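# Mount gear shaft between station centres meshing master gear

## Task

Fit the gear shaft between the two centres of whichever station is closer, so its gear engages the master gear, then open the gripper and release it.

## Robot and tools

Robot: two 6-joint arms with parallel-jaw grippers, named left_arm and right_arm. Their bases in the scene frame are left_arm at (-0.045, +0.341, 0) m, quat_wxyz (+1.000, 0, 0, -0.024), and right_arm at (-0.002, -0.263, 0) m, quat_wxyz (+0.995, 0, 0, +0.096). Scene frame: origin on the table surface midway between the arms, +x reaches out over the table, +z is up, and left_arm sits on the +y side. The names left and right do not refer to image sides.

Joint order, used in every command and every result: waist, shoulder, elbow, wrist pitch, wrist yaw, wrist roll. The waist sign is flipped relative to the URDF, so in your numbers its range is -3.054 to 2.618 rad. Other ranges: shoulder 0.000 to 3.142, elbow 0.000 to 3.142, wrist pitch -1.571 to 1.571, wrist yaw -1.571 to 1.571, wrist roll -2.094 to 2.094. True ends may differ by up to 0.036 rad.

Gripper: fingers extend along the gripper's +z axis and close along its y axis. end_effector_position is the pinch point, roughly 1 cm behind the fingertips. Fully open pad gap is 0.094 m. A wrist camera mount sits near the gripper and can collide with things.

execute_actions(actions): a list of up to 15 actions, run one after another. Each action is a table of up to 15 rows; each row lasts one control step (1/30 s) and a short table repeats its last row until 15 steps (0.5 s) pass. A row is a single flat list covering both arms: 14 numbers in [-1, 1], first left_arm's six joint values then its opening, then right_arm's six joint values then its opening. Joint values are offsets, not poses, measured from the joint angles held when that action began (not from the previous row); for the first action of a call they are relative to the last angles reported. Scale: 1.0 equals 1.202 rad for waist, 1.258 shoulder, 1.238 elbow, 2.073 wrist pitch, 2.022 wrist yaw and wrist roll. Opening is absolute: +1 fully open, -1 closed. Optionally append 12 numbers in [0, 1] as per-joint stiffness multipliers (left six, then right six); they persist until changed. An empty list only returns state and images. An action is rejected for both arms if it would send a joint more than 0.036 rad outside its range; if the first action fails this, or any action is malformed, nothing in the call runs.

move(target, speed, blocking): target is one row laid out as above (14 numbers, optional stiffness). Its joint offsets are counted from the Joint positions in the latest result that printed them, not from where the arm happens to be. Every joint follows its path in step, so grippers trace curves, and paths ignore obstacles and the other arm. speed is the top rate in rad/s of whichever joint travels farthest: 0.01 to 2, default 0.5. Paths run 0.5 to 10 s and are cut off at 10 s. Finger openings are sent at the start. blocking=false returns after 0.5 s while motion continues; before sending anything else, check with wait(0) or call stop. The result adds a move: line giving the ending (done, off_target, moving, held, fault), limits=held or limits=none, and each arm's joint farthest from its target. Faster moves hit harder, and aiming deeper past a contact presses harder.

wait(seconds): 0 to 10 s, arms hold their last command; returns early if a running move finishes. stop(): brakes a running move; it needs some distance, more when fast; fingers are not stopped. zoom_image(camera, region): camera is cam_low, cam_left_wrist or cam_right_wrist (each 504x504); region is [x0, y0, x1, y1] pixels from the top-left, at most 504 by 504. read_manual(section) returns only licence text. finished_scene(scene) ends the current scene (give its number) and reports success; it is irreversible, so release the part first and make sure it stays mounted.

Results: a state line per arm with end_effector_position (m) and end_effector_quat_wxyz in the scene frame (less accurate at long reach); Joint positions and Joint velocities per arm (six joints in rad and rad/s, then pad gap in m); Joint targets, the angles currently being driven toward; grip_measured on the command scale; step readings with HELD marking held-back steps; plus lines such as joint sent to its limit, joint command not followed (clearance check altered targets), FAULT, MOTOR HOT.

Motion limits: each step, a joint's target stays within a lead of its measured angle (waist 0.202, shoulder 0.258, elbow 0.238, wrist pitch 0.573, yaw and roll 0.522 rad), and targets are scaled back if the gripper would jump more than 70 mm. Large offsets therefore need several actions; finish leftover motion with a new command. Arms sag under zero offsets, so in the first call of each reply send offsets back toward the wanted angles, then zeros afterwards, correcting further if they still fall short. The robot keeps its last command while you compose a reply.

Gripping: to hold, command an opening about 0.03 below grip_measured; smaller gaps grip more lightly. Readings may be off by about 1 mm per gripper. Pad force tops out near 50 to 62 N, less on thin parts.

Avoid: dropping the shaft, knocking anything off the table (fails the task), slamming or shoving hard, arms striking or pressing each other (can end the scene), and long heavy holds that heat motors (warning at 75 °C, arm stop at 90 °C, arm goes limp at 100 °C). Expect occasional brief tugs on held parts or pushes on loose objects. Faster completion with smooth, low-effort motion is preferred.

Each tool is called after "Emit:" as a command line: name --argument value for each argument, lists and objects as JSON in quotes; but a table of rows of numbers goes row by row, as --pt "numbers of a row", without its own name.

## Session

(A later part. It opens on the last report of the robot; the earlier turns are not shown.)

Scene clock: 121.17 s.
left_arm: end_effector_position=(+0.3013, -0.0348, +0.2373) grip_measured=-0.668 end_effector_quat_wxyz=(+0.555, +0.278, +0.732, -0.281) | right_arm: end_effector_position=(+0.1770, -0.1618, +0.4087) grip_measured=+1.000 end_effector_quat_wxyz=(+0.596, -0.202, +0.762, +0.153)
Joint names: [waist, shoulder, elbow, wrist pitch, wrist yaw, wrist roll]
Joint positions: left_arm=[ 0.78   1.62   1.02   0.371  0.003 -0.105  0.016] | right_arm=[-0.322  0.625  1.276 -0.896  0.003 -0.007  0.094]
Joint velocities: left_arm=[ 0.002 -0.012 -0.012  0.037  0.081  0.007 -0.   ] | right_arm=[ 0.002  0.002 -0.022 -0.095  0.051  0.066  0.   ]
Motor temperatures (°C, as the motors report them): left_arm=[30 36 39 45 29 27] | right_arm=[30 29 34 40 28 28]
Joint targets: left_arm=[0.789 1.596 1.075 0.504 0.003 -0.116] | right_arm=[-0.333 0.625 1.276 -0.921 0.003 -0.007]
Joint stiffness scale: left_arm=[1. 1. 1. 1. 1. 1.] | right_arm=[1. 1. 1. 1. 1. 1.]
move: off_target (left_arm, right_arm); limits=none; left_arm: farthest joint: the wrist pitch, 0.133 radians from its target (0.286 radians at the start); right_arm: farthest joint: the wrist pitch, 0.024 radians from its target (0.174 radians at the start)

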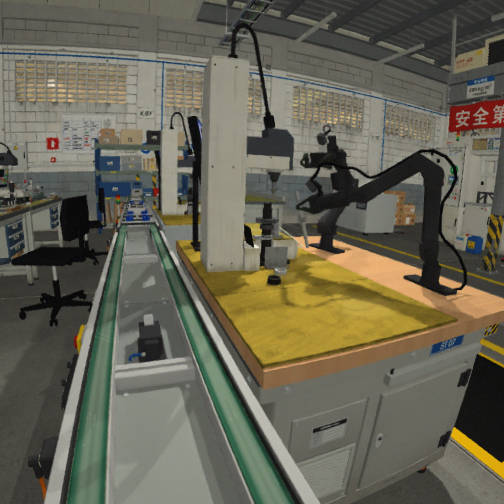

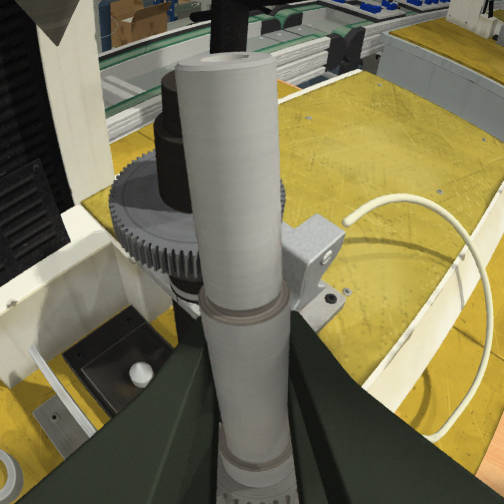

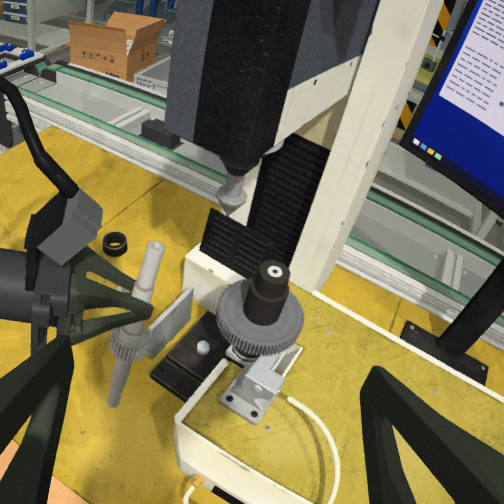

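Emit:
move --target '[-0.065,0.175,0.283,-0.031,0,-0.057,-0.76, 0,0,0,0,0,0,1]' --speed 0.25

Emit:
zoom_image --camera "cam_low" --region '[230, 150, 360, 280]'

Emit:
zoom_image --camera "cam_right_wrist" --region '[80, 160, 340, 420]'

Scene clock: 130.90 s.
left_arm: end_effector_position=(+0.3702, -0.0515, +0.2146) grip_measured=-0.668 end_effector_quat_wxyz=(+0.514, +0.222, +0.783, -0.270) | right_arm: end_effector_position=(+0.1770, -0.1618, +0.4086) grip_measured=+1.000 end_effector_quat_wxyz=(+0.596, -0.202, +0.762, +0.153)
Joint names: [waist, shoulder, elbow, wrist pitch, wrist yaw, wrist roll]
Joint positions: left_arm=[ 0.711  1.862  1.317  0.213  0.003 -0.207  0.016] | right_arm=[-0.322  0.625  1.276 -0.897  0.003 -0.007  0.094]
Joint velocities: left_arm=[ 0.012 -0.007 -0.002  0.11  -0.007  0.037  0.   ] | right_arm=[ 0.022 -0.007 -0.012  0.007 -0.051  0.037  0.   ]
Motor temperatures (°C, as the motors report them): left_arm=[30 38 40 47 29 27] | right_arm=[30 29 34 41 28 28]
Joint targets: left_arm=[0.702 1.840 1.371 0.307 0.003 -0.220] | right_arm=[-0.322 0.625 1.276 -0.897 0.003 -0.007]
Joint stiffness scale: left_arm=[1. 1. 1. 1. 1. 1.] | right_arm=[1. 1. 1. 1. 1. 1.]
move: off_target (left_arm); limits=none; left_arm: farthest joint: the wrist pitch, 0.093 radians from its target (0.064 radians at the start); right_arm: farthest joint: the wrist pitch, 0.001 radians from its target (0.001 radians at the start)

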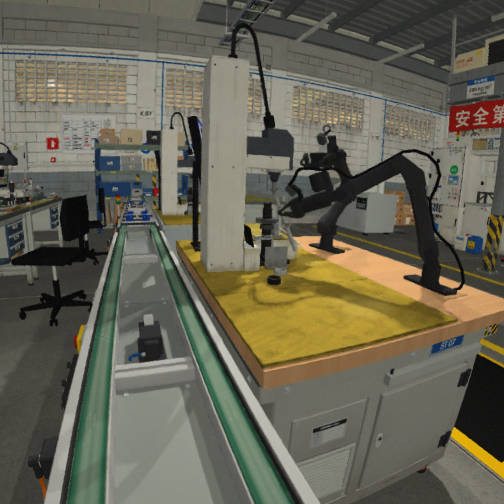

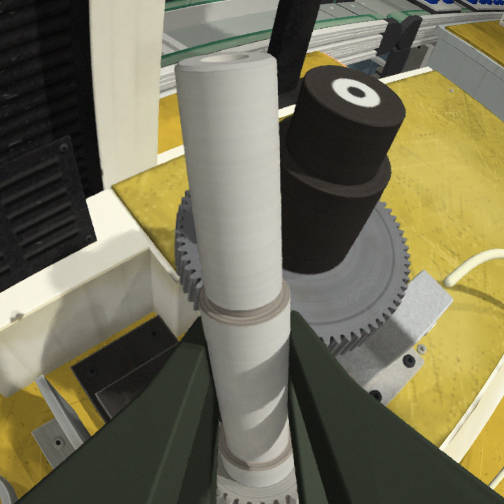

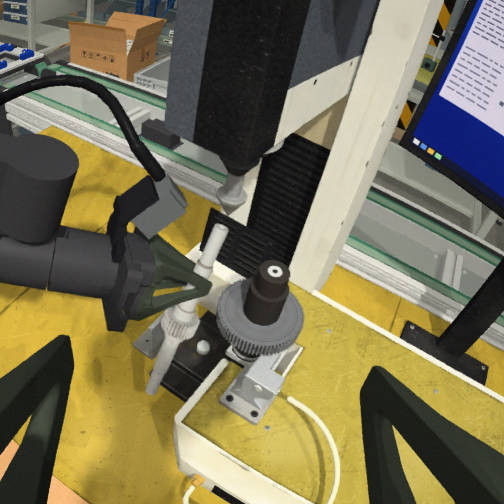

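Region (230, 150, 360, 280) of cam_low's 504x504 image, scaled by 3.877, with more detail than that image has.

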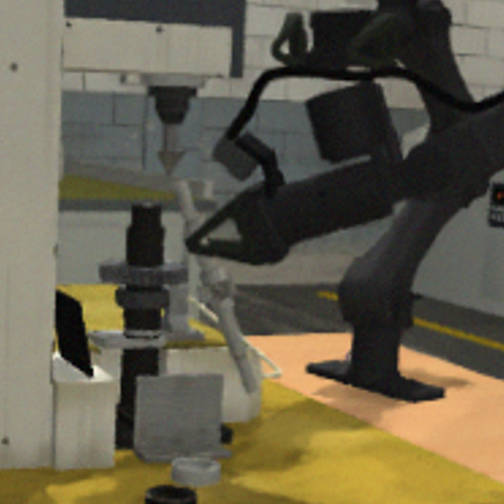

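Region (80, 160, 340, 420) of cam_right_wrist's 504x504 image, scaled by 1.938, with more detail than that image has.

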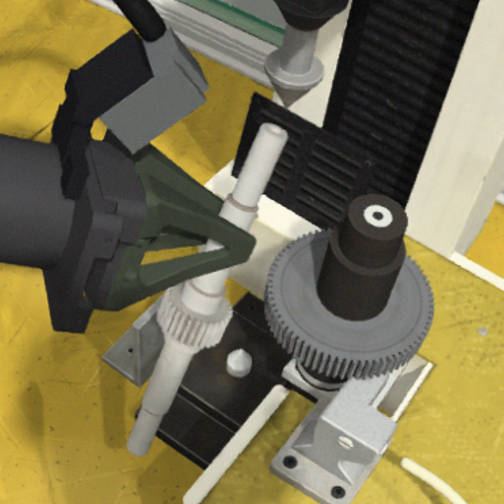

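Emit:
execute_actions --actions '[[[-0.010,-0.012,0.050,0.044,0,-0.006,-0.76,0,0,0,0,0,0,1],[-0.010,-0.012,0.050,0.044,0,-0.006,-0.76,0,0,0,0,0,0,1],[-0.0125,-0.007,0.057,0.043,0,-0.006,-0.76,0,0,0,0,0,0,1],[-0.0125,-0.007,0.057,0.043,0,-0.006,-0.76,0,0,0,0,0,0,1],[-0.015,-0.002,0.064,0.042,0,-0.006,-0.76,0,0,0,0,0,0,1],[-0.015,-0.002,0.064,0.042,0,-0.006,-0.76,0,0,0,0,0,0,1],[-0.0175,0.0025,0.070,0.0415,0,-0.006,-0.76,0,0,0,0,0,0,1]]]'

Emit:
zoom_image --camera "cam_low" --region '[250, 165, 310, 225]'

Emit:
zoom_image --camera "cam_right_wrist" --region '[170, 160, 290, 280]'

Scene clock: 140.73 s.
left_arm: end_effector_position=(+0.3803, -0.0508, +0.2123) grip_measured=-0.668 end_effector_quat_wxyz=(+0.514, +0.218, +0.786, -0.266) | right_arm: end_effector_position=(+0.1770, -0.1618, +0.4086) grip_measured=+1.000 end_effector_quat_wxyz=(+0.596, -0.202, +0.762, +0.153)
Joint names: [waist, shoulder, elbow, wrist pitch, wrist yaw, wrist roll]
Joint positions: left_arm=[ 0.698  1.89   1.349  0.204  0.003 -0.207  0.016] | right_arm=[-0.322  0.625  1.276 -0.897  0.003 -0.007  0.094]
Joint velocities: left_arm=[-0.002 -0.002 -0.002 -0.022 -0.066  0.007  0.   ] | right_arm=[ 0.002 -0.007  0.012  0.051  0.007  0.066  0.   ]
Motor temperatures (°C, as the motors report them): left_arm=[30 40 41 47 29 27] | right_arm=[30 29 34 41 28 28]
Joint targets: left_arm=[0.690 1.865 1.404 0.299 0.003 -0.219] | right_arm=[-0.322 0.625 1.276 -0.897 0.003 -0.007]
Joint stiffness scale: left_arm=[1. 1. 1. 1. 1. 1.] | right_arm=[1. 1. 1. 1. 1. 1.]
Step readings (joint positions):
0: left_arm=[0.711 1.862 1.317 0.213 0.003 -0.207] | right_arm=[-0.322 0.625 1.276 -0.897 0.003 -0.007]
1: left_arm=[0.711 1.862 1.317 0.213 0.003 -0.207] | right_arm=[-0.322 0.625 1.276 -0.897 0.003 -0.007]
2: left_arm=[0.711 1.862 1.317 0.213 0.003 -0.207] | right_arm=[-0.322 0.625 1.276 -0.897 0.003 -0.007]
4: left_arm=[0.711 1.867 1.325 0.209 0.003 -0.207] | right_arm=[-0.322 0.625 1.276 -0.897 0.003 -0.007]
8: left_arm=[0.706 1.885 1.345 0.207 0.003 -0.207] | right_arm=[-0.322 0.625 1.276 -0.897 0.003 -0.007]
15: Joint positions above

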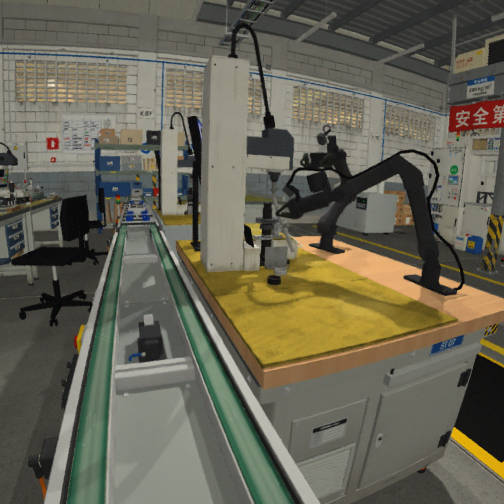

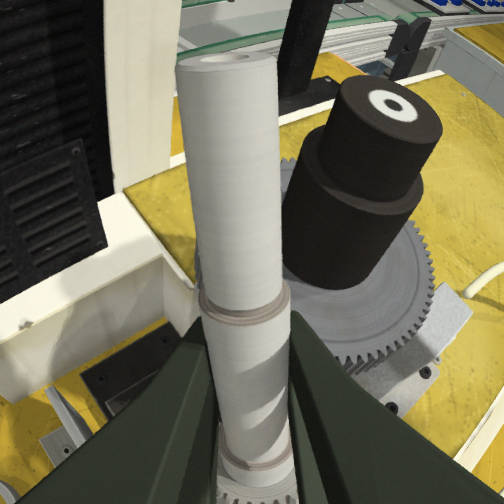

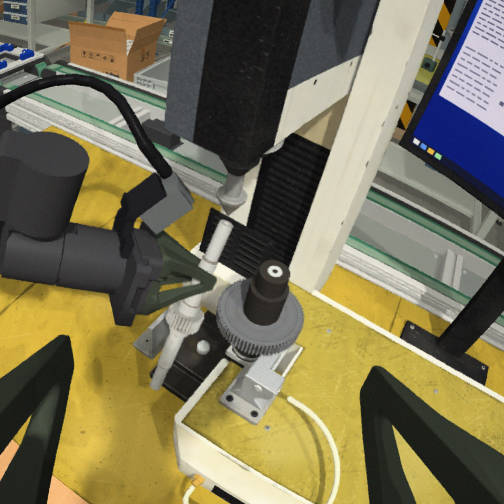

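Region (250, 165, 310, 225) of cam_low's 504x504 image, scaled by 8.400, with more detail than that image has.

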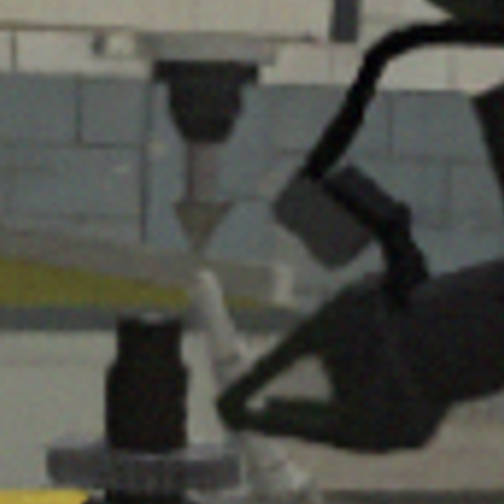

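Region (170, 160, 290, 280) of cam_right_wrist's 504x504 image, scaled by 4.200, with more detail than that image has.

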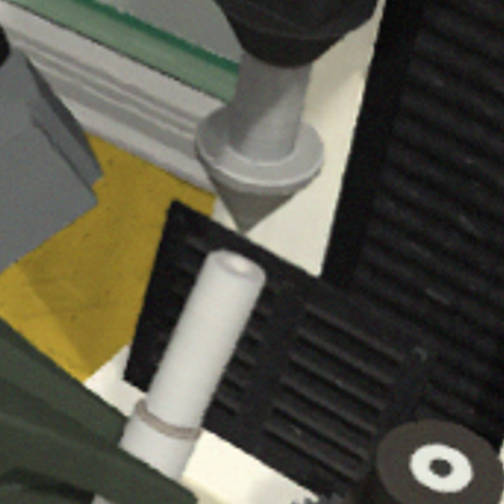

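Emit:
execute_actions --actions '[[[-0.007,-0.022,0.043,0.055,0,-0.006,-0.76,0,0,0,0,0,0,1],[-0.007,-0.022,0.043,0.062,0,-0.006,-0.76,0,0,0,0,0,0,1],[-0.007,-0.022,0.043,0.066,0,-0.006,-0.76,0,0,0,0,0,0,1],[-0.007,-0.022,0.043,0.071,0,-0.006,-0.76,0,0,0,0,0,0,1]]]'

Emit:
zoom_image --camera "cam_right_wrist" --region '[170, 160, 290, 280]'

Scene clock: 145.67 s.
left_arm: end_effector_position=(+0.3815, -0.0518, +0.2169) grip_measured=-0.668 end_effector_quat_wxyz=(+0.521, +0.216, +0.781, -0.270) | right_arm: end_effector_position=(+0.1770, -0.1618, +0.4086) grip_measured=+1.000 end_effector_quat_wxyz=(+0.596, -0.202, +0.762, +0.153)
Joint names: [waist, shoulder, elbow, wrist pitch, wrist yaw, wrist roll]
Joint positions: left_arm=[ 0.698  1.89   1.349  0.224  0.003 -0.207  0.016] | right_arm=[-0.322  0.625  1.276 -0.897  0.003 -0.007  0.094]
Joint velocities: left_arm=[-0.002  0.002  0.002  0.022 -0.037 -0.081 -0.   ] | right_arm=[-0.007 -0.007 -0.007 -0.037 -0.051 -0.051  0.   ]
Motor temperatures (°C, as the motors report them): left_arm=[30 41 41 48 29 27] | right_arm=[30 29 33 42 28 28]
Joint targets: left_arm=[0.689 1.863 1.402 0.352 0.003 -0.219] | right_arm=[-0.322 0.625 1.276 -0.897 0.003 -0.007]
Joint stiffness scale: left_arm=[1. 1. 1. 1. 1. 1.] | right_arm=[1. 1. 1. 1. 1. 1.]
Step readings (joint positions):
0: left_arm=[0.698 1.890 1.349 0.204 0.003 -0.207] | right_arm=[-0.322 0.625 1.276 -0.897 0.003 -0.007]
1: left_arm=[0.698 1.890 1.349 0.204 0.003 -0.207] | right_arm=[-0.322 0.625 1.276 -0.897 0.003 -0.007]
2: left_arm=[0.698 1.890 1.349 0.204 0.003 -0.207] | right_arm=[-0.322 0.625 1.276 -0.897 0.003 -0.007]
4: left_arm=[0.698 1.890 1.349 0.208 0.003 -0.207] | right_arm=[-0.322 0.625 1.276 -0.897 0.003 -0.007]
8: left_arm=[0.698 1.890 1.349 0.218 0.003 -0.207] | right_arm=[-0.322 0.625 1.276 -0.897 0.003 -0.007]
15: Joint positions above

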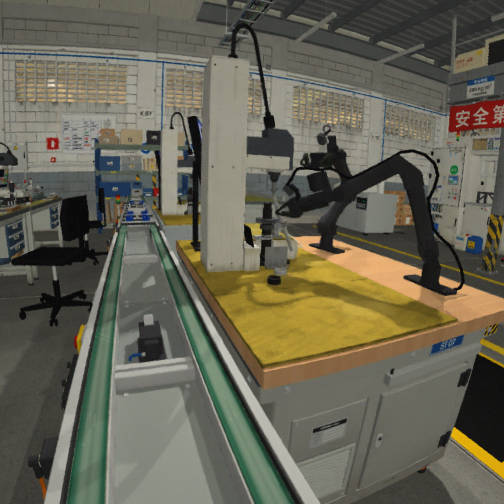

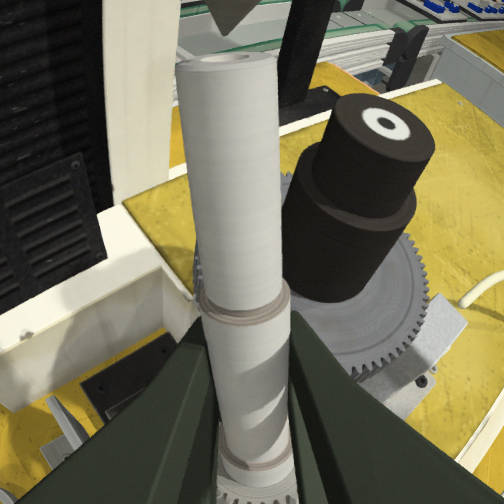

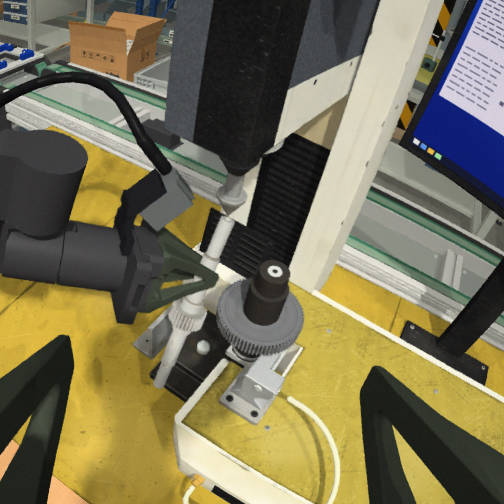

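Region (170, 160, 290, 280) of cam_right_wrist's 504x504 image, scaled by 4.200, with more detail than that image has.

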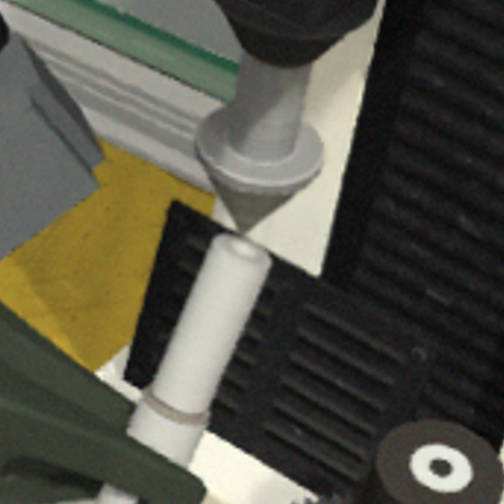

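Aligned. Raise further into it.

Emit:
execute_actions --actions '[[[-0.007,-0.03,0.043,0.065,0,-0.006,-0.76,0,0,0,0,0,0,1],[-0.007,-0.03,0.043,0.068,0,-0.006,-0.76,0,0,0,0,0,0,1],[-0.007,-0.03,0.043,0.071,0,-0.006,-0.76,0,0,0,0,0,0,1],[-0.007,-0.03,0.043,0.074,0,-0.006,-0.76,0,0,0,0,0,0,1],[-0.007,-0.03,0.043,0.077,0,-0.006,-0.76,0,0,0,0,0,0,1],[-0.007,-0.03,0.043,0.080,0,-0.006,-0.76,0,0,0,0,0,0,1]],[[0,-0.04,0.043,0.07,0,0,-0.76,0,0,0,0,0,0,1],[0,-0.04,0.043,0.075,0,0,-0.76,0,0,0,0,0,0,1],[0,-0.04,0.043,0.08,0,0,-0.76,0,0,0,0,0,0,1],[0,-0.04,0.043,0.085,0,0,-0.76,0,0,0,0,0,0,1],[0,-0.04,0.043,0.09,0,0,-0.76,0,0,0,0,0,0,1],[0,-0.04,0.043,0.095,0,0,-0.76,0,0,0,0,0,0,1],[0,-0.04,0.043,0.10,0,0,-0.76,0,0,0,0,0,0,1]]]'

Scene clock: 151.47 s.
left_arm: end_effector_position=(+0.3832, -0.0534, +0.2243) grip_measured=-0.668 end_effector_quat_wxyz=(+0.532, +0.213, +0.772, -0.276) | right_arm: end_effector_position=(+0.1770, -0.1618, +0.4086) grip_measured=+1.000 end_effector_quat_wxyz=(+0.596, -0.202, +0.762, +0.153)
Joint names: [waist, shoulder, elbow, wrist pitch, wrist yaw, wrist roll]
Joint positions: left_arm=[ 0.698  1.89   1.349  0.255  0.003 -0.208  0.016] | right_arm=[-0.322  0.625  1.276 -0.897  0.003 -0.007  0.094]
Joint velocities: left_arm=[ 0.012 -0.002  0.007  0.007 -0.051  0.022  0.001] | right_arm=[ 0.007 -0.017 -0.002 -0.022  0.022 -0.022  0.   ]
Motor temperatures (°C, as the motors report them): left_arm=[30 42 42 49 29 27] | right_arm=[30 29 33 42 28 28]
Joint targets: left_arm=[0.698 1.846 1.396 0.433 0.003 -0.208] | right_arm=[-0.322 0.625 1.276 -0.897 0.003 -0.007]
Joint stiffness scale: left_arm=[1. 1. 1. 1. 1. 1.] | right_arm=[1. 1. 1. 1. 1. 1.]
Step readings (joint positions; steps 1 to 15: 1st action; 16 to 30: 2nd action):
0: left_arm=[0.698 1.890 1.349 0.224 0.003 -0.207] | right_arm=[-0.322 0.625 1.276 -0.897 0.003 -0.007]
1: left_arm=[0.698 1.890 1.349 0.225 0.003 -0.207] | right_arm=[-0.322 0.625 1.276 -0.897 0.003 -0.007]
2: left_arm=[0.698 1.890 1.349 0.226 0.003 -0.207] | right_arm=[-0.322 0.625 1.276 -0.897 0.003 -0.007]
4: left_arm=[0.698 1.890 1.349 0.230 0.003 -0.207] | right_arm=[-0.322 0.625 1.276 -0.897 0.003 -0.007]
8: left_arm=[0.698 1.890 1.349 0.247 0.003 -0.207] | right_arm=[-0.322 0.625 1.276 -0.897 0.003 -0.007]
15: left_arm=[0.698 1.890 1.349 0.251 0.003 -0.208] | right_arm=[-0.322 0.625 1.276 -0.897 0.003 -0.007]
16: left_arm=[0.698 1.890 1.349 0.251 0.003 -0.208] | right_arm=[-0.322 0.625 1.276 -0.897 0.003 -0.007]
17: left_arm=[0.698 1.890 1.349 0.251 0.003 -0.208] | right_arm=[-0.322 0.625 1.276 -0.897 0.003 -0.007]
19: left_arm=[0.698 1.890 1.349 0.252 0.003 -0.208] | right_arm=[-0.322 0.625 1.276 -0.897 0.003 -0.007]
23: left_arm=[0.698 1.890 1.349 0.255 0.003 -0.208] | right_arm=[-0.322 0.625 1.276 -0.897 0.003 -0.007]
30: Joint positions above

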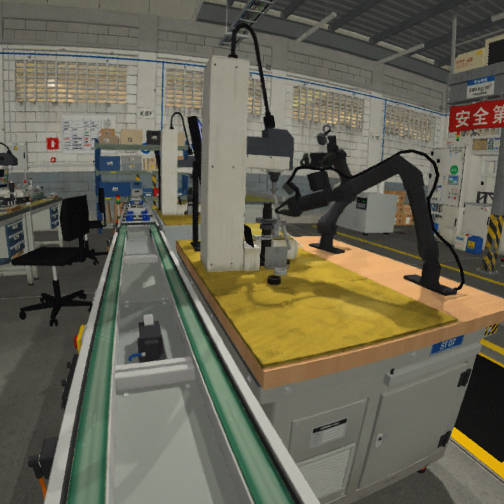

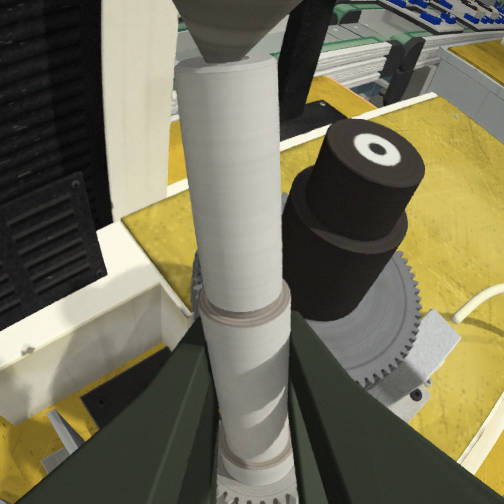

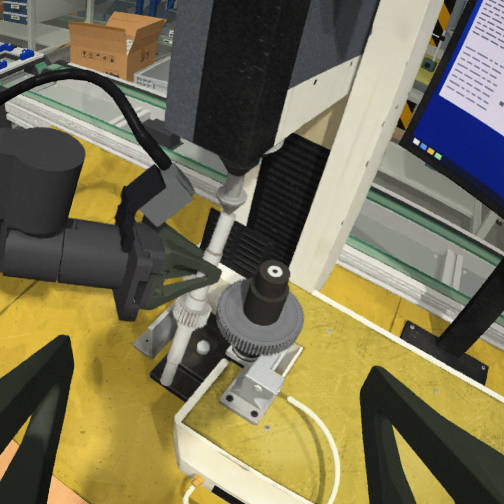

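Emit:
execute_actions --actions '[[[0,-0.028,0.036,0.07,0,0,-0.76,0.147,0.1325,-0.07,0.18,-0.095,0.034,0]],[[0,-0.028,0.036,0.07,0,0,-0.76,0.147,0.1325,-0.07,0.18,-0.095,0.034,0]],[[0,-0.028,0.036,0.07,0,0,-0.76,0.147,0.1325,-0.07,0.18,-0.095,0.034,0]],[[0,-0.028,0.036,0.07,0,0,-0.76,0.147,0.1325,-0.07,0.18,-0.095,0.034,0]],[[0,-0.028,0.036,0.07,0,0,-0.76,0,0.1325,-0.07,0.18,-0.095,0.034,0]]]'

Scene clock: 186.47 s.
left_arm: end_effector_position=(+0.3831, -0.0534, +0.2242) grip_measured=-0.668 end_effector_quat_wxyz=(+0.532, +0.213, +0.772, -0.276) | right_arm: end_effector_position=(+0.4359, -0.2033, +0.2906) grip_measured=+0.002 end_effector_quat_wxyz=(+0.664, -0.172, +0.653, +0.322)
Joint names: [waist, shoulder, elbow, wrist pitch, wrist yaw, wrist roll]
Joint positions: left_arm=[ 0.698  1.89   1.349  0.255  0.003 -0.208  0.016] | right_arm=[ 0.377  1.552  0.827  0.866 -0.889  0.304  0.047]
Joint velocities: left_arm=[ 0.002  0.002 -0.027 -0.125  0.037 -0.007 -0.   ] | right_arm=[ 0.017  0.007 -0.007  0.183 -0.066 -0.022 -0.001]
Motor temperatures (°C, as the motors report them): left_arm=[30 48 42 62 29 27] | right_arm=[30 30 34 43 28 28]
Joint targets: left_arm=[0.698 1.855 1.394 0.400 0.003 -0.208] | right_arm=[0.376 1.538 0.828 0.887 -0.901 0.310]
Joint stiffness scale: left_arm=[1. 1. 1. 1. 1. 1.] | right_arm=[1. 1. 1. 1. 1. 1.]
Step readings (joint positions; steps 1 to 15: 1st action; 16 to 30: 2nd action; 31 to 45: 3rd action; 46 to 60: 4th action; 61 to 75: 5th action):
0: left_arm=[0.698 1.890 1.349 0.255 0.003 -0.208] | right_arm=[-0.322 0.625 1.276 -0.897 0.003 -0.007]
1: left_arm=[0.698 1.890 1.349 0.255 0.003 -0.208] | right_arm=[-0.295 0.635 1.267 -0.863 -0.027 0.001]
2: left_arm=[0.698 1.890 1.349 0.255 0.003 -0.208] | right_arm=[-0.240 0.657 1.257 -0.797 -0.061 0.012]
4: left_arm=[0.698 1.890 1.349 0.255 0.003 -0.208] | right_arm=[-0.172 0.728 1.237 -0.679 -0.102 0.029]
8: left_arm=[0.698 1.890 1.349 0.255 0.003 -0.208] | right_arm=[-0.155 0.812 1.192 -0.592 -0.146 0.046]
15: left_arm=[0.698 1.890 1.349 0.255 0.003 -0.208] | right_arm=[-0.155 0.813 1.186 -0.542 -0.175 0.055]
16: left_arm=[0.698 1.890 1.349 0.255 0.003 -0.208] | right_arm=[-0.126 0.825 1.175 -0.496 -0.216 0.064]
17: left_arm=[0.698 1.890 1.349 0.255 0.003 -0.208] | right_arm=[-0.072 0.850 1.166 -0.420 -0.250 0.074]
19: left_arm=[0.698 1.890 1.349 0.255 0.003 -0.208] | right_arm=[-0.003 0.923 1.148 -0.307 -0.284 0.091]
23: left_arm=[0.698 1.890 1.349 0.255 0.003 -0.208] | right_arm=[0.015 0.999 1.101 -0.242 -0.323 0.108]
30: left_arm=[0.698 1.890 1.349 0.255 0.003 -0.208] | right_arm=[0.015 1.001 1.096 -0.189 -0.353 0.117]
31: left_arm=[0.698 1.890 1.349 0.255 0.003 -0.208] | right_arm=[0.041 1.015 1.084 -0.136 -0.396 0.126]
32: left_arm=[0.698 1.890 1.349 0.255 0.003 -0.208] | right_arm=[0.089 1.042 1.075 -0.054 -0.433 0.136]
34: left_arm=[0.698 1.890 1.349 0.255 0.003 -0.208] | right_arm=[0.166 1.114 1.057 0.053 -0.464 0.152]
38: left_arm=[0.698 1.890 1.349 0.255 0.003 -0.208] | right_arm=[0.192 1.186 1.010 0.106 -0.499 0.170]
45: left_arm=[0.698 1.890 1.349 0.255 0.003 -0.208] | right_arm=[0.192 1.187 1.005 0.163 -0.530 0.179]
46: left_arm=[0.698 1.890 1.349 0.255 0.003 -0.208] | right_arm=[0.214 1.203 0.994 0.222 -0.573 0.188]
47: left_arm=[0.698 1.890 1.349 0.255 0.003 -0.208] | right_arm=[0.256 1.231 0.985 0.306 -0.612 0.198]
49: left_arm=[0.698 1.890 1.349 0.255 0.003 -0.208] | right_arm=[0.339 1.301 0.966 0.406 -0.644 0.214]
53: left_arm=[0.698 1.890 1.349 0.255 0.003 -0.208] | right_arm=[0.376 1.370 0.919 0.453 -0.675 0.233]
60: left_arm=[0.698 1.890 1.349 0.255 0.003 -0.208] | right_arm=[0.376 1.372 0.915 0.514 -0.709 0.241]
61: left_arm=[0.698 1.890 1.349 0.255 0.003 -0.208] | right_arm=[0.377 1.389 0.905 0.576 -0.737 0.252]
62: left_arm=[0.698 1.890 1.349 0.255 0.003 -0.208] | right_arm=[0.377 1.419 0.896 0.662 -0.770 0.262]
64: left_arm=[0.698 1.890 1.349 0.255 0.003 -0.208] | right_arm=[0.377 1.486 0.874 0.756 -0.815 0.277]
68: left_arm=[0.698 1.890 1.349 0.255 0.003 -0.208] | right_arm=[0.377 1.551 0.830 0.802 -0.862 0.295]
75: Joint positions above

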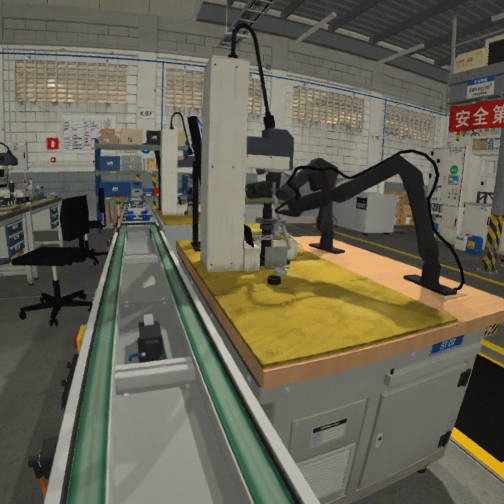

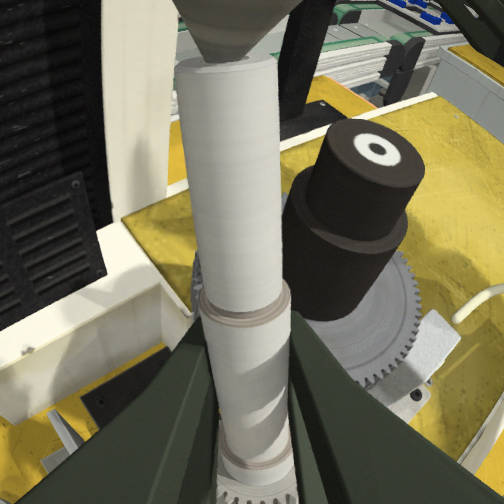

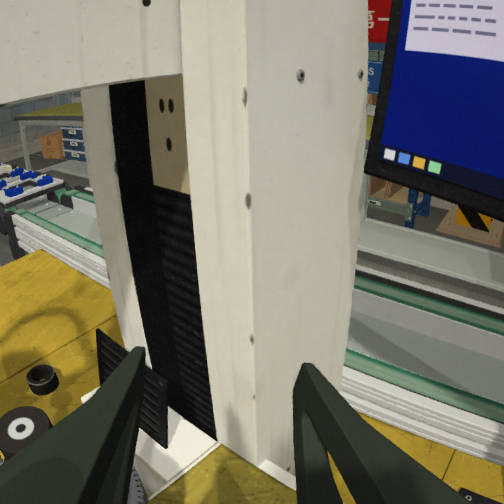

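Emit:
execute_actions --actions '[[[0,-0.026,0.034,0.053,0,0,-0.76,0,0.05,-0.033,0.185,-0.108,0.03,0]],[[0,-0.026,0.034,0.053,0,0,-0.76,-0.03,0,0,0.008,-0.004,0,0],[0,-0.026,0.034,0.053,0,0,-0.76,-0.06,0,0,0.008,-0.004,0,0],[0,-0.026,0.034,0.053,0,0,-0.76,-0.09,0,0,0.008,-0.004,0,0],[0,-0.026,0.034,0.053,0,0,-0.76,-0.12,0,0,0.008,-0.004,0,0],[0,-0.026,0.034,0.053,0,0,-0.76,-0.145,0,0,0.008,-0.004,0,0]]]'

Emit:
zoom_image --camera "cam_low" --region '[240, 150, 320, 230]'

Scene clock: 192.57 s.
left_arm: end_effector_position=(+0.3829, -0.0531, +0.2231) grip_measured=-0.668 end_effector_quat_wxyz=(+0.530, +0.214, +0.773, -0.275) | right_arm: end_effector_position=(+0.3765, -0.1038, +0.3113) grip_measured=+0.002 end_effector_quat_wxyz=(+0.657, -0.356, +0.528, +0.404)
Joint names: [waist, shoulder, elbow, wrist pitch, wrist yaw, wrist roll]
Joint positions: left_arm=[ 0.698  1.89   1.349  0.25   0.003 -0.208  0.016] | right_arm=[ 0.195  1.605  0.801  1.243 -1.111  0.357  0.047]
Joint velocities: left_arm=[ 0.002 -0.007  0.002 -0.022 -0.037  0.022 -0.   ] | right_arm=[-0.002 -0.012 -0.012  0.066 -0.022  0.037 -0.001]
Motor temperatures (°C, as the motors report them): left_arm=[30 48 42 62 29 27] | right_arm=[30 31 34 43 28 28]
Joint targets: left_arm=[0.698 1.858 1.391 0.360 0.003 -0.208] | right_arm=[0.203 1.605 0.801 1.249 -1.106 0.357]
Joint stiffness scale: left_arm=[1. 1. 1. 1. 1. 1.] | right_arm=[1. 1. 1. 1. 1. 1.]
Step readings (joint positions; steps 1 to 15: 1st action; 16 to 30: 2nd action):
0: left_arm=[0.698 1.890 1.349 0.255 0.003 -0.208] | right_arm=[0.377 1.552 0.827 0.883 -0.896 0.305]
1: left_arm=[0.698 1.890 1.349 0.253 0.003 -0.208] | right_arm=[0.377 1.561 0.823 0.931 -0.924 0.315]
2: left_arm=[0.698 1.890 1.349 0.251 0.003 -0.208] | right_arm=[0.377 1.574 0.818 0.999 -0.960 0.324]
4: left_arm=[0.698 1.890 1.349 0.251 0.003 -0.208] | right_arm=[0.377 1.594 0.809 1.090 -1.013 0.336]
8: left_arm=[0.698 1.890 1.349 0.250 0.003 -0.208] | right_arm=[0.377 1.605 0.801 1.178 -1.069 0.349]
15: left_arm=[0.698 1.890 1.349 0.250 0.003 -0.208] | right_arm=[0.377 1.605 0.801 1.232 -1.098 0.356]
16: left_arm=[0.698 1.890 1.349 0.250 0.003 -0.208] | right_arm=[0.375 1.605 0.801 1.235 -1.099 0.357]
17: left_arm=[0.698 1.890 1.349 0.250 0.003 -0.208] | right_arm=[0.366 1.605 0.801 1.236 -1.098 0.357]
19: left_arm=[0.698 1.890 1.349 0.250 0.003 -0.208] | right_arm=[0.318 1.605 0.801 1.237 -1.098 0.357]
23: left_arm=[0.698 1.890 1.349 0.250 0.003 -0.208] | right_arm=[0.202 1.605 0.801 1.241 -1.107 0.357]
30: Joint positions above

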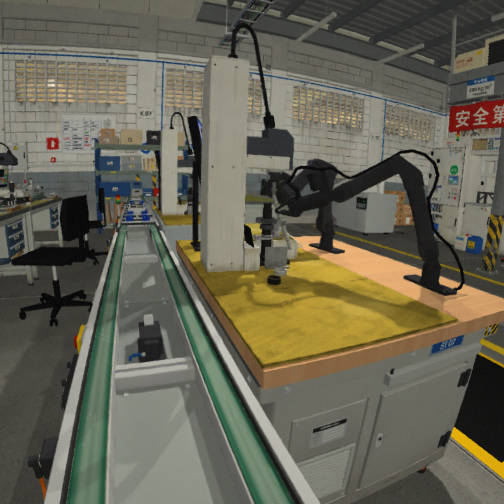

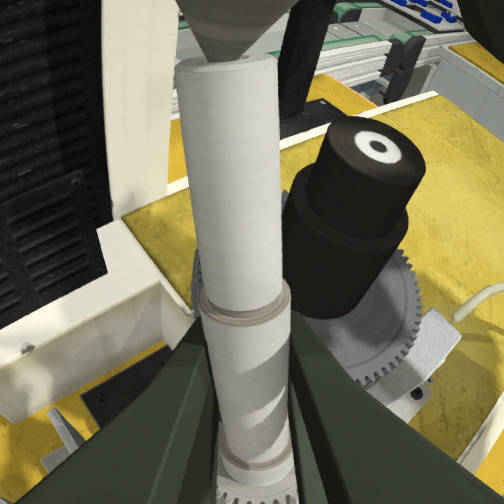

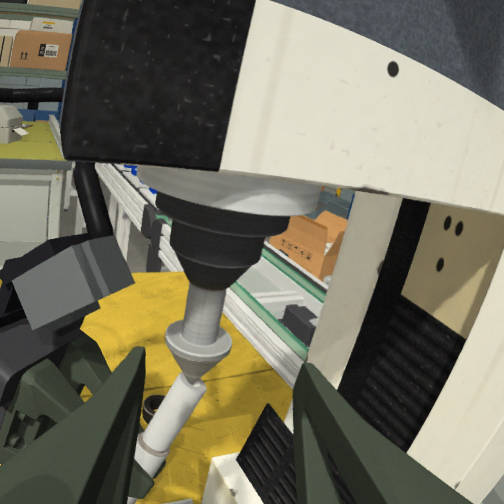

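Region (240, 150, 320, 230) of cam_low's 504x504 image, scaled by 6.300, with more detail than that image has.

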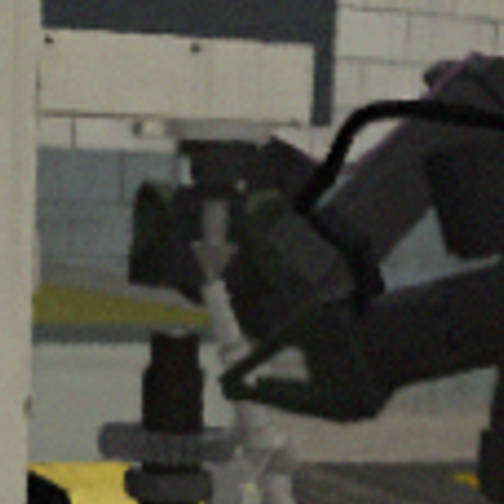

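Emit:
execute_actions --actions '[[[0,-0.026,0.034,0.056,0,0,-0.76,-0.01,0.015,0.01,0.01,0.005,0,0],[0,-0.026,0.034,0.056,0,0,-0.76,-0.02,0.03,0.015,0.01,0.005,0,0],[0,-0.026,0.034,0.056,0,0,-0.76,-0.03,0.04,0.02,0.01,0.005,0,0],[0,-0.026,0.034,0.056,0,0,-0.76,-0.04,0.05,0.025,0.01,0.005,0,0],[0,-0.026,0.034,0.056,0,0,-0.76,-0.05,0.06,0.03,0.01,0.005,0,0],[0,-0.026,0.034,0.056,0,0,-0.76,-0.06,0.07,0.035,0.01,0.005,0,0],[0,-0.026,0.034,0.056,0,0,-0.76,-0.068,0.078,0.038,0.01,0.005,0,0],[0,-0.026,0.034,0.056,0,0,-0.76,-0.074,0.082,0.04,0.01,0.005,0,0]]]'

Emit:
zoom_image --camera "cam_low" --region '[240, 150, 320, 230]'

Scene clock: 202.17 s.
left_arm: end_effector_position=(+0.3829, -0.0531, +0.2231) grip_measured=-0.668 end_effector_quat_wxyz=(+0.530, +0.214, +0.773, -0.275) | right_arm: end_effector_position=(+0.3799, -0.0707, +0.2860) grip_measured=+0.002 end_effector_quat_wxyz=(+0.624, -0.367, +0.531, +0.441)
Joint names: [waist, shoulder, elbow, wrist pitch, wrist yaw, wrist roll]
Joint positions: left_arm=[ 0.698  1.89   1.349  0.25   0.003 -0.208  0.016] | right_arm=[ 0.11   1.703  0.823  1.263 -1.108  0.357  0.047]
Joint velocities: left_arm=[-0.012 -0.007 -0.007  0.022 -0.022  0.022  0.   ] | right_arm=[ 0.002 -0.002 -0.002  0.051  0.007  0.037 -0.001]
Motor temperatures (°C, as the motors report them): left_arm=[30 48 43 61 29 27] | right_arm=[30 31 34 42 28 28]
Joint targets: left_arm=[0.698 1.858 1.391 0.366 0.003 -0.208] | right_arm=[0.106 1.709 0.851 1.264 -1.100 0.357]
Joint stiffness scale: left_arm=[1. 1. 1. 1. 1. 1.] | right_arm=[1. 1. 1. 1. 1. 1.]
Step readings (joint positions):
0: left_arm=[0.698 1.890 1.349 0.250 0.003 -0.208] | right_arm=[0.195 1.605 0.801 1.244 -1.111 0.357]
1: left_arm=[0.698 1.890 1.349 0.250 0.003 -0.208] | right_arm=[0.195 1.605 0.801 1.245 -1.111 0.357]
2: left_arm=[0.698 1.890 1.349 0.250 0.003 -0.208] | right_arm=[0.194 1.608 0.801 1.250 -1.110 0.357]
4: left_arm=[0.698 1.890 1.349 0.250 0.003 -0.208] | right_arm=[0.181 1.622 0.803 1.260 -1.109 0.357]
8: left_arm=[0.698 1.890 1.349 0.250 0.003 -0.208] | right_arm=[0.132 1.679 0.821 1.263 -1.109 0.357]
15: Joint positions above

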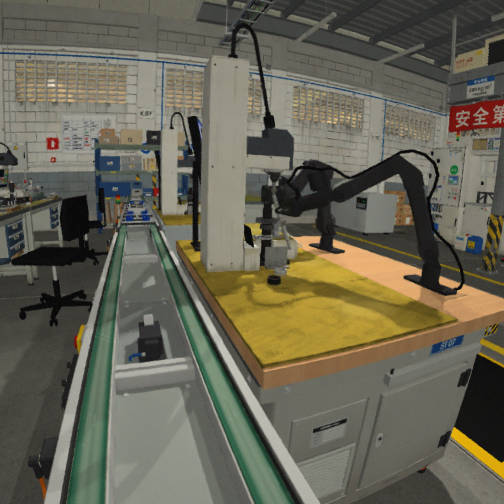

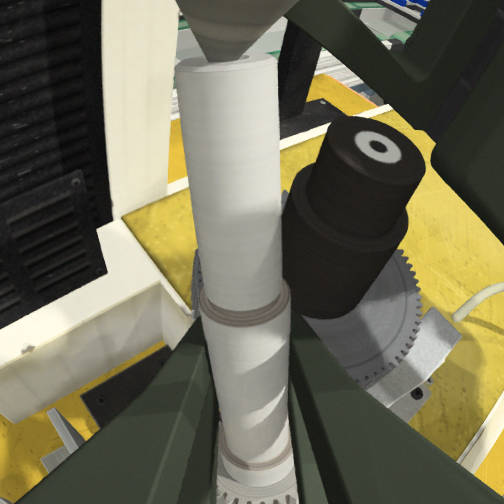

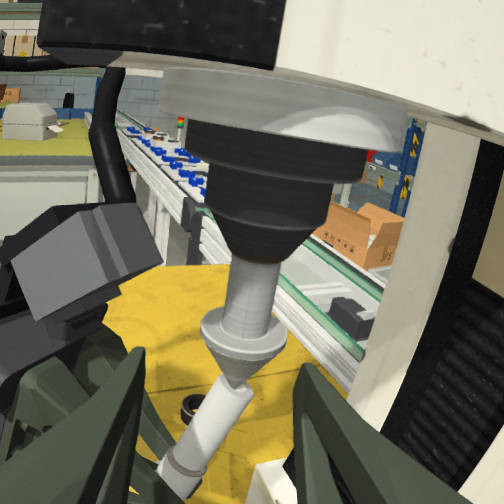

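Region (240, 150, 320, 230) of cam_low's 504x504 image, scaled by 6.300, with more detail than that image has.

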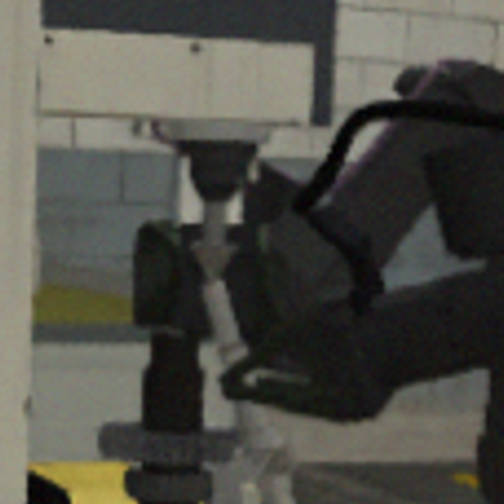

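Emit:
execute_actions --actions '[[[0,-0.026,0.034,0.056,0,0,-0.76,-0.005,0.01,0.033,-0.008,0,0,0],[0,-0.026,0.034,0.056,0,0,-0.76,-0.01,0.017,0.043,-0.01,0,0,0],[0,-0.026,0.034,0.056,0,0,-0.76,-0.015,0.024,0.053,-0.012,0,0,0],[0,-0.026,0.034,0.056,0,0,-0.76,-0.02,0.031,0.063,-0.014,0,0,0],[0,-0.026,0.034,0.056,0,0,-0.76,-0.025,0.038,0.073,-0.016,0,0,0],[0,-0.026,0.034,0.056,0,0,-0.76,-0.03,0.045,0.083,-0.018,0,0,0],[0,-0.026,0.034,0.056,0,0,-0.76,-0.036,0.051,0.09,-0.019,0,0,0],[0,-0.026,0.034,0.056,0,0,-0.76,-0.041,0.056,0.096,-0.019,0,0,0]]]'

Scene clock: 210.10 s.
left_arm: end_effector_position=(+0.3829, -0.0531, +0.2231) grip_measured=-0.668 end_effector_quat_wxyz=(+0.530, +0.214, +0.773, -0.275) | right_arm: end_effector_position=(+0.3900, -0.0518, +0.2940) grip_measured=+0.002 end_effector_quat_wxyz=(+0.620, -0.383, +0.516, +0.451)
Joint names: [waist, shoulder, elbow, wrist pitch, wrist yaw, wrist roll]
Joint positions: left_arm=[ 0.698  1.89   1.349  0.25   0.003 -0.208  0.016] | right_arm=[ 0.066  1.76   0.918  1.246 -1.11   0.357  0.047]
Joint velocities: left_arm=[ 0.017 -0.017  0.002  0.007 -0.022 -0.037 -0.001] | right_arm=[ 0.012 -0.017  0.022 -0.037 -0.022  0.007  0.001]
Motor temperatures (°C, as the motors report them): left_arm=[30 48 43 61 29 27] | right_arm=[30 32 35 41 28 28]
Joint targets: left_arm=[0.698 1.858 1.391 0.366 0.003 -0.208] | right_arm=[0.060 1.773 0.942 1.224 -1.108 0.357]
Joint stiffness scale: left_arm=[1. 1. 1. 1. 1. 1.] | right_arm=[1. 1. 1. 1. 1. 1.]
Step readings (joint positions):
0: left_arm=[0.698 1.890 1.349 0.250 0.003 -0.208] | right_arm=[0.110 1.703 0.823 1.263 -1.108 0.357]
1: left_arm=[0.698 1.890 1.349 0.250 0.003 -0.208] | right_arm=[0.110 1.703 0.825 1.263 -1.109 0.357]
2: left_arm=[0.698 1.890 1.349 0.250 0.003 -0.208] | right_arm=[0.110 1.704 0.830 1.262 -1.110 0.357]
4: left_arm=[0.698 1.890 1.349 0.250 0.003 -0.208] | right_arm=[0.107 1.713 0.854 1.262 -1.110 0.357]
8: left_arm=[0.698 1.890 1.349 0.250 0.003 -0.208] | right_arm=[0.084 1.743 0.905 1.257 -1.110 0.357]
15: Joint positions above

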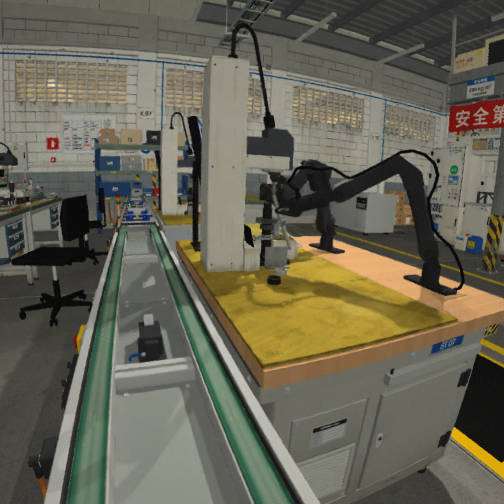

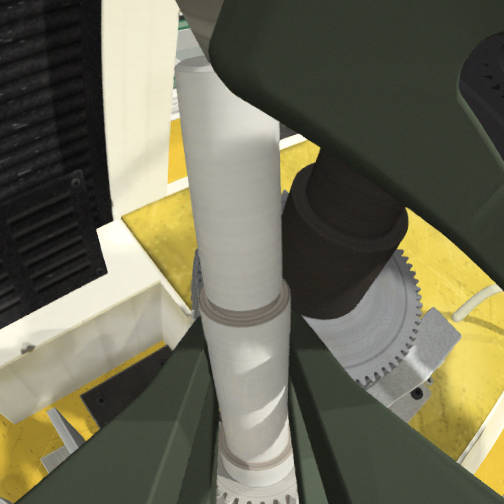

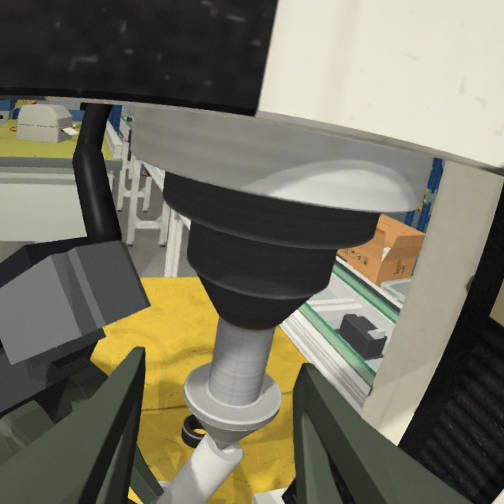

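Emit:
execute_actions --actions '[[[0,-0.026,0.034,0.056,0,0,-0.76,0,0.021,0.005,0,0.01,0,-0.1]],[[0,-0.026,0.034,0.056,0,0,-0.76,0,0,0.005,0,0,0,-0.2],[0,-0.026,0.034,0.056,0,0,-0.76,0,0,0.005,0,0,0,-0.26],[0,-0.026,0.034,0.056,0,0,-0.76,0,0,0.005,0,0,0,-0.31],[0,-0.026,0.034,0.056,0,0,-0.76,0,0,0.005,0,0,0,-0.35],[0,-0.026,0.034,0.056,0,0,-0.76,0,0,0.005,0,0,0,-0.38],[0,-0.026,0.034,0.056,0,0,-0.76,0,0,0.005,0,0,0,-0.41],[0,-0.026,0.034,0.056,0,0,-0.76,0,0,0.005,0,0,0,-0.44],[0,-0.026,0.034,0.056,0,0,-0.76,0,0,0.005,0,0,0,-0.47],[0,-0.026,0.034,0.056,0,0,-0.76,0,0,0.005,0,0,0,-0.5]]]'

Scene clock: 216.43 s.
left_arm: end_effector_position=(+0.3829, -0.0531, +0.2231) grip_measured=-0.668 end_effector_quat_wxyz=(+0.530, +0.214, +0.773, -0.275) | right_arm: end_effector_position=(+0.3929, -0.0519, +0.2895) grip_measured=-0.479 end_effector_quat_wxyz=(+0.618, -0.379, +0.520, +0.452)
Joint names: [waist, shoulder, elbow, wrist pitch, wrist yaw, wrist roll]
Joint positions: left_arm=[ 0.698  1.89   1.349  0.25   0.003 -0.208  0.016] | right_arm=[ 0.066  1.773  0.918  1.249 -1.105  0.357  0.024]
Joint velocities: left_arm=[-0.012  0.017 -0.012 -0.022 -0.037 -0.051  0.   ] | right_arm=[-0.002 -0.022 -0.007 -0.051 -0.066  0.022 -0.001]
Motor temperatures (°C, as the motors report them): left_arm=[30 48 43 61 29 27] | right_arm=[30 32 36 41 28 28]
Joint targets: left_arm=[0.698 1.858 1.391 0.366 0.003 -0.208] | right_arm=[0.066 1.773 0.924 1.247 -1.100 0.357]
Joint stiffness scale: left_arm=[1. 1. 1. 1. 1. 1.] | right_arm=[1. 1. 1. 1. 1. 1.]
Step readings (joint positions; steps 1 to 15: 1st action; 16 to 30: 2nd action):
0: left_arm=[0.698 1.890 1.349 0.250 0.003 -0.208] | right_arm=[0.066 1.760 0.918 1.246 -1.110 0.357]
1: left_arm=[0.698 1.890 1.349 0.250 0.003 -0.208] | right_arm=[0.066 1.761 0.918 1.247 -1.109 0.357]
2: left_arm=[0.698 1.890 1.349 0.250 0.003 -0.208] | right_arm=[0.066 1.762 0.918 1.247 -1.107 0.357]
4: left_arm=[0.698 1.890 1.349 0.250 0.003 -0.208] | right_arm=[0.066 1.767 0.918 1.247 -1.105 0.357]
8: left_arm=[0.698 1.890 1.349 0.250 0.003 -0.208] | right_arm=[0.066 1.773 0.918 1.247 -1.101 0.357]
15: left_arm=[0.698 1.890 1.349 0.250 0.003 -0.208] | right_arm=[0.066 1.773 0.918 1.247 -1.100 0.357]
16: left_arm=[0.698 1.890 1.349 0.250 0.003 -0.208] | right_arm=[0.066 1.773 0.918 1.247 -1.100 0.357]
17: left_arm=[0.698 1.890 1.349 0.250 0.003 -0.208] | right_arm=[0.066 1.773 0.918 1.247 -1.100 0.357]
19: left_arm=[0.698 1.890 1.349 0.250 0.003 -0.208] | right_arm=[0.066 1.773 0.918 1.247 -1.100 0.357]
23: left_arm=[0.698 1.890 1.349 0.250 0.003 -0.208] | right_arm=[0.066 1.773 0.918 1.249 -1.105 0.357]
30: Joint positions above

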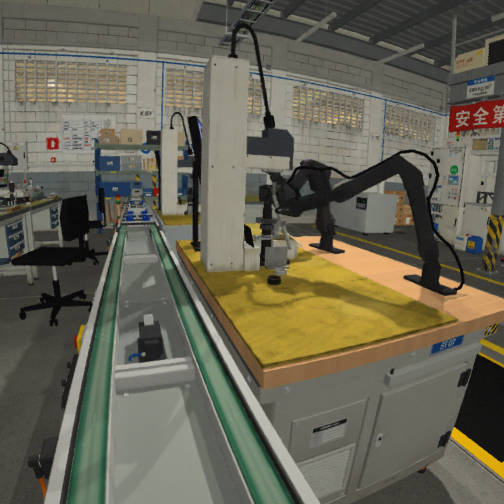

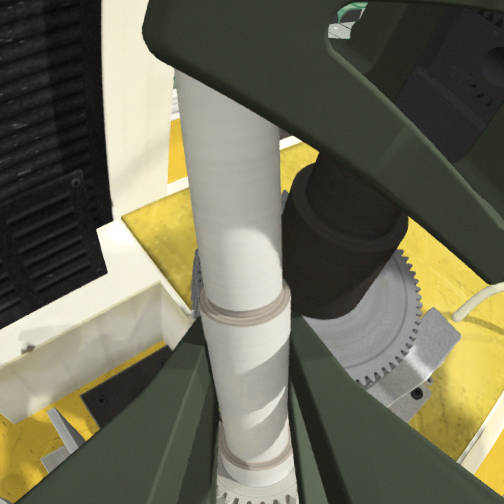

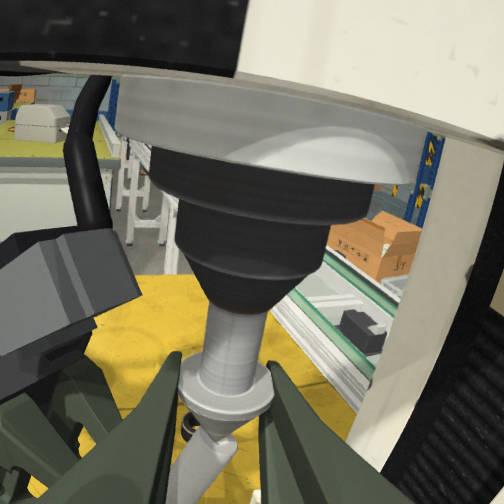

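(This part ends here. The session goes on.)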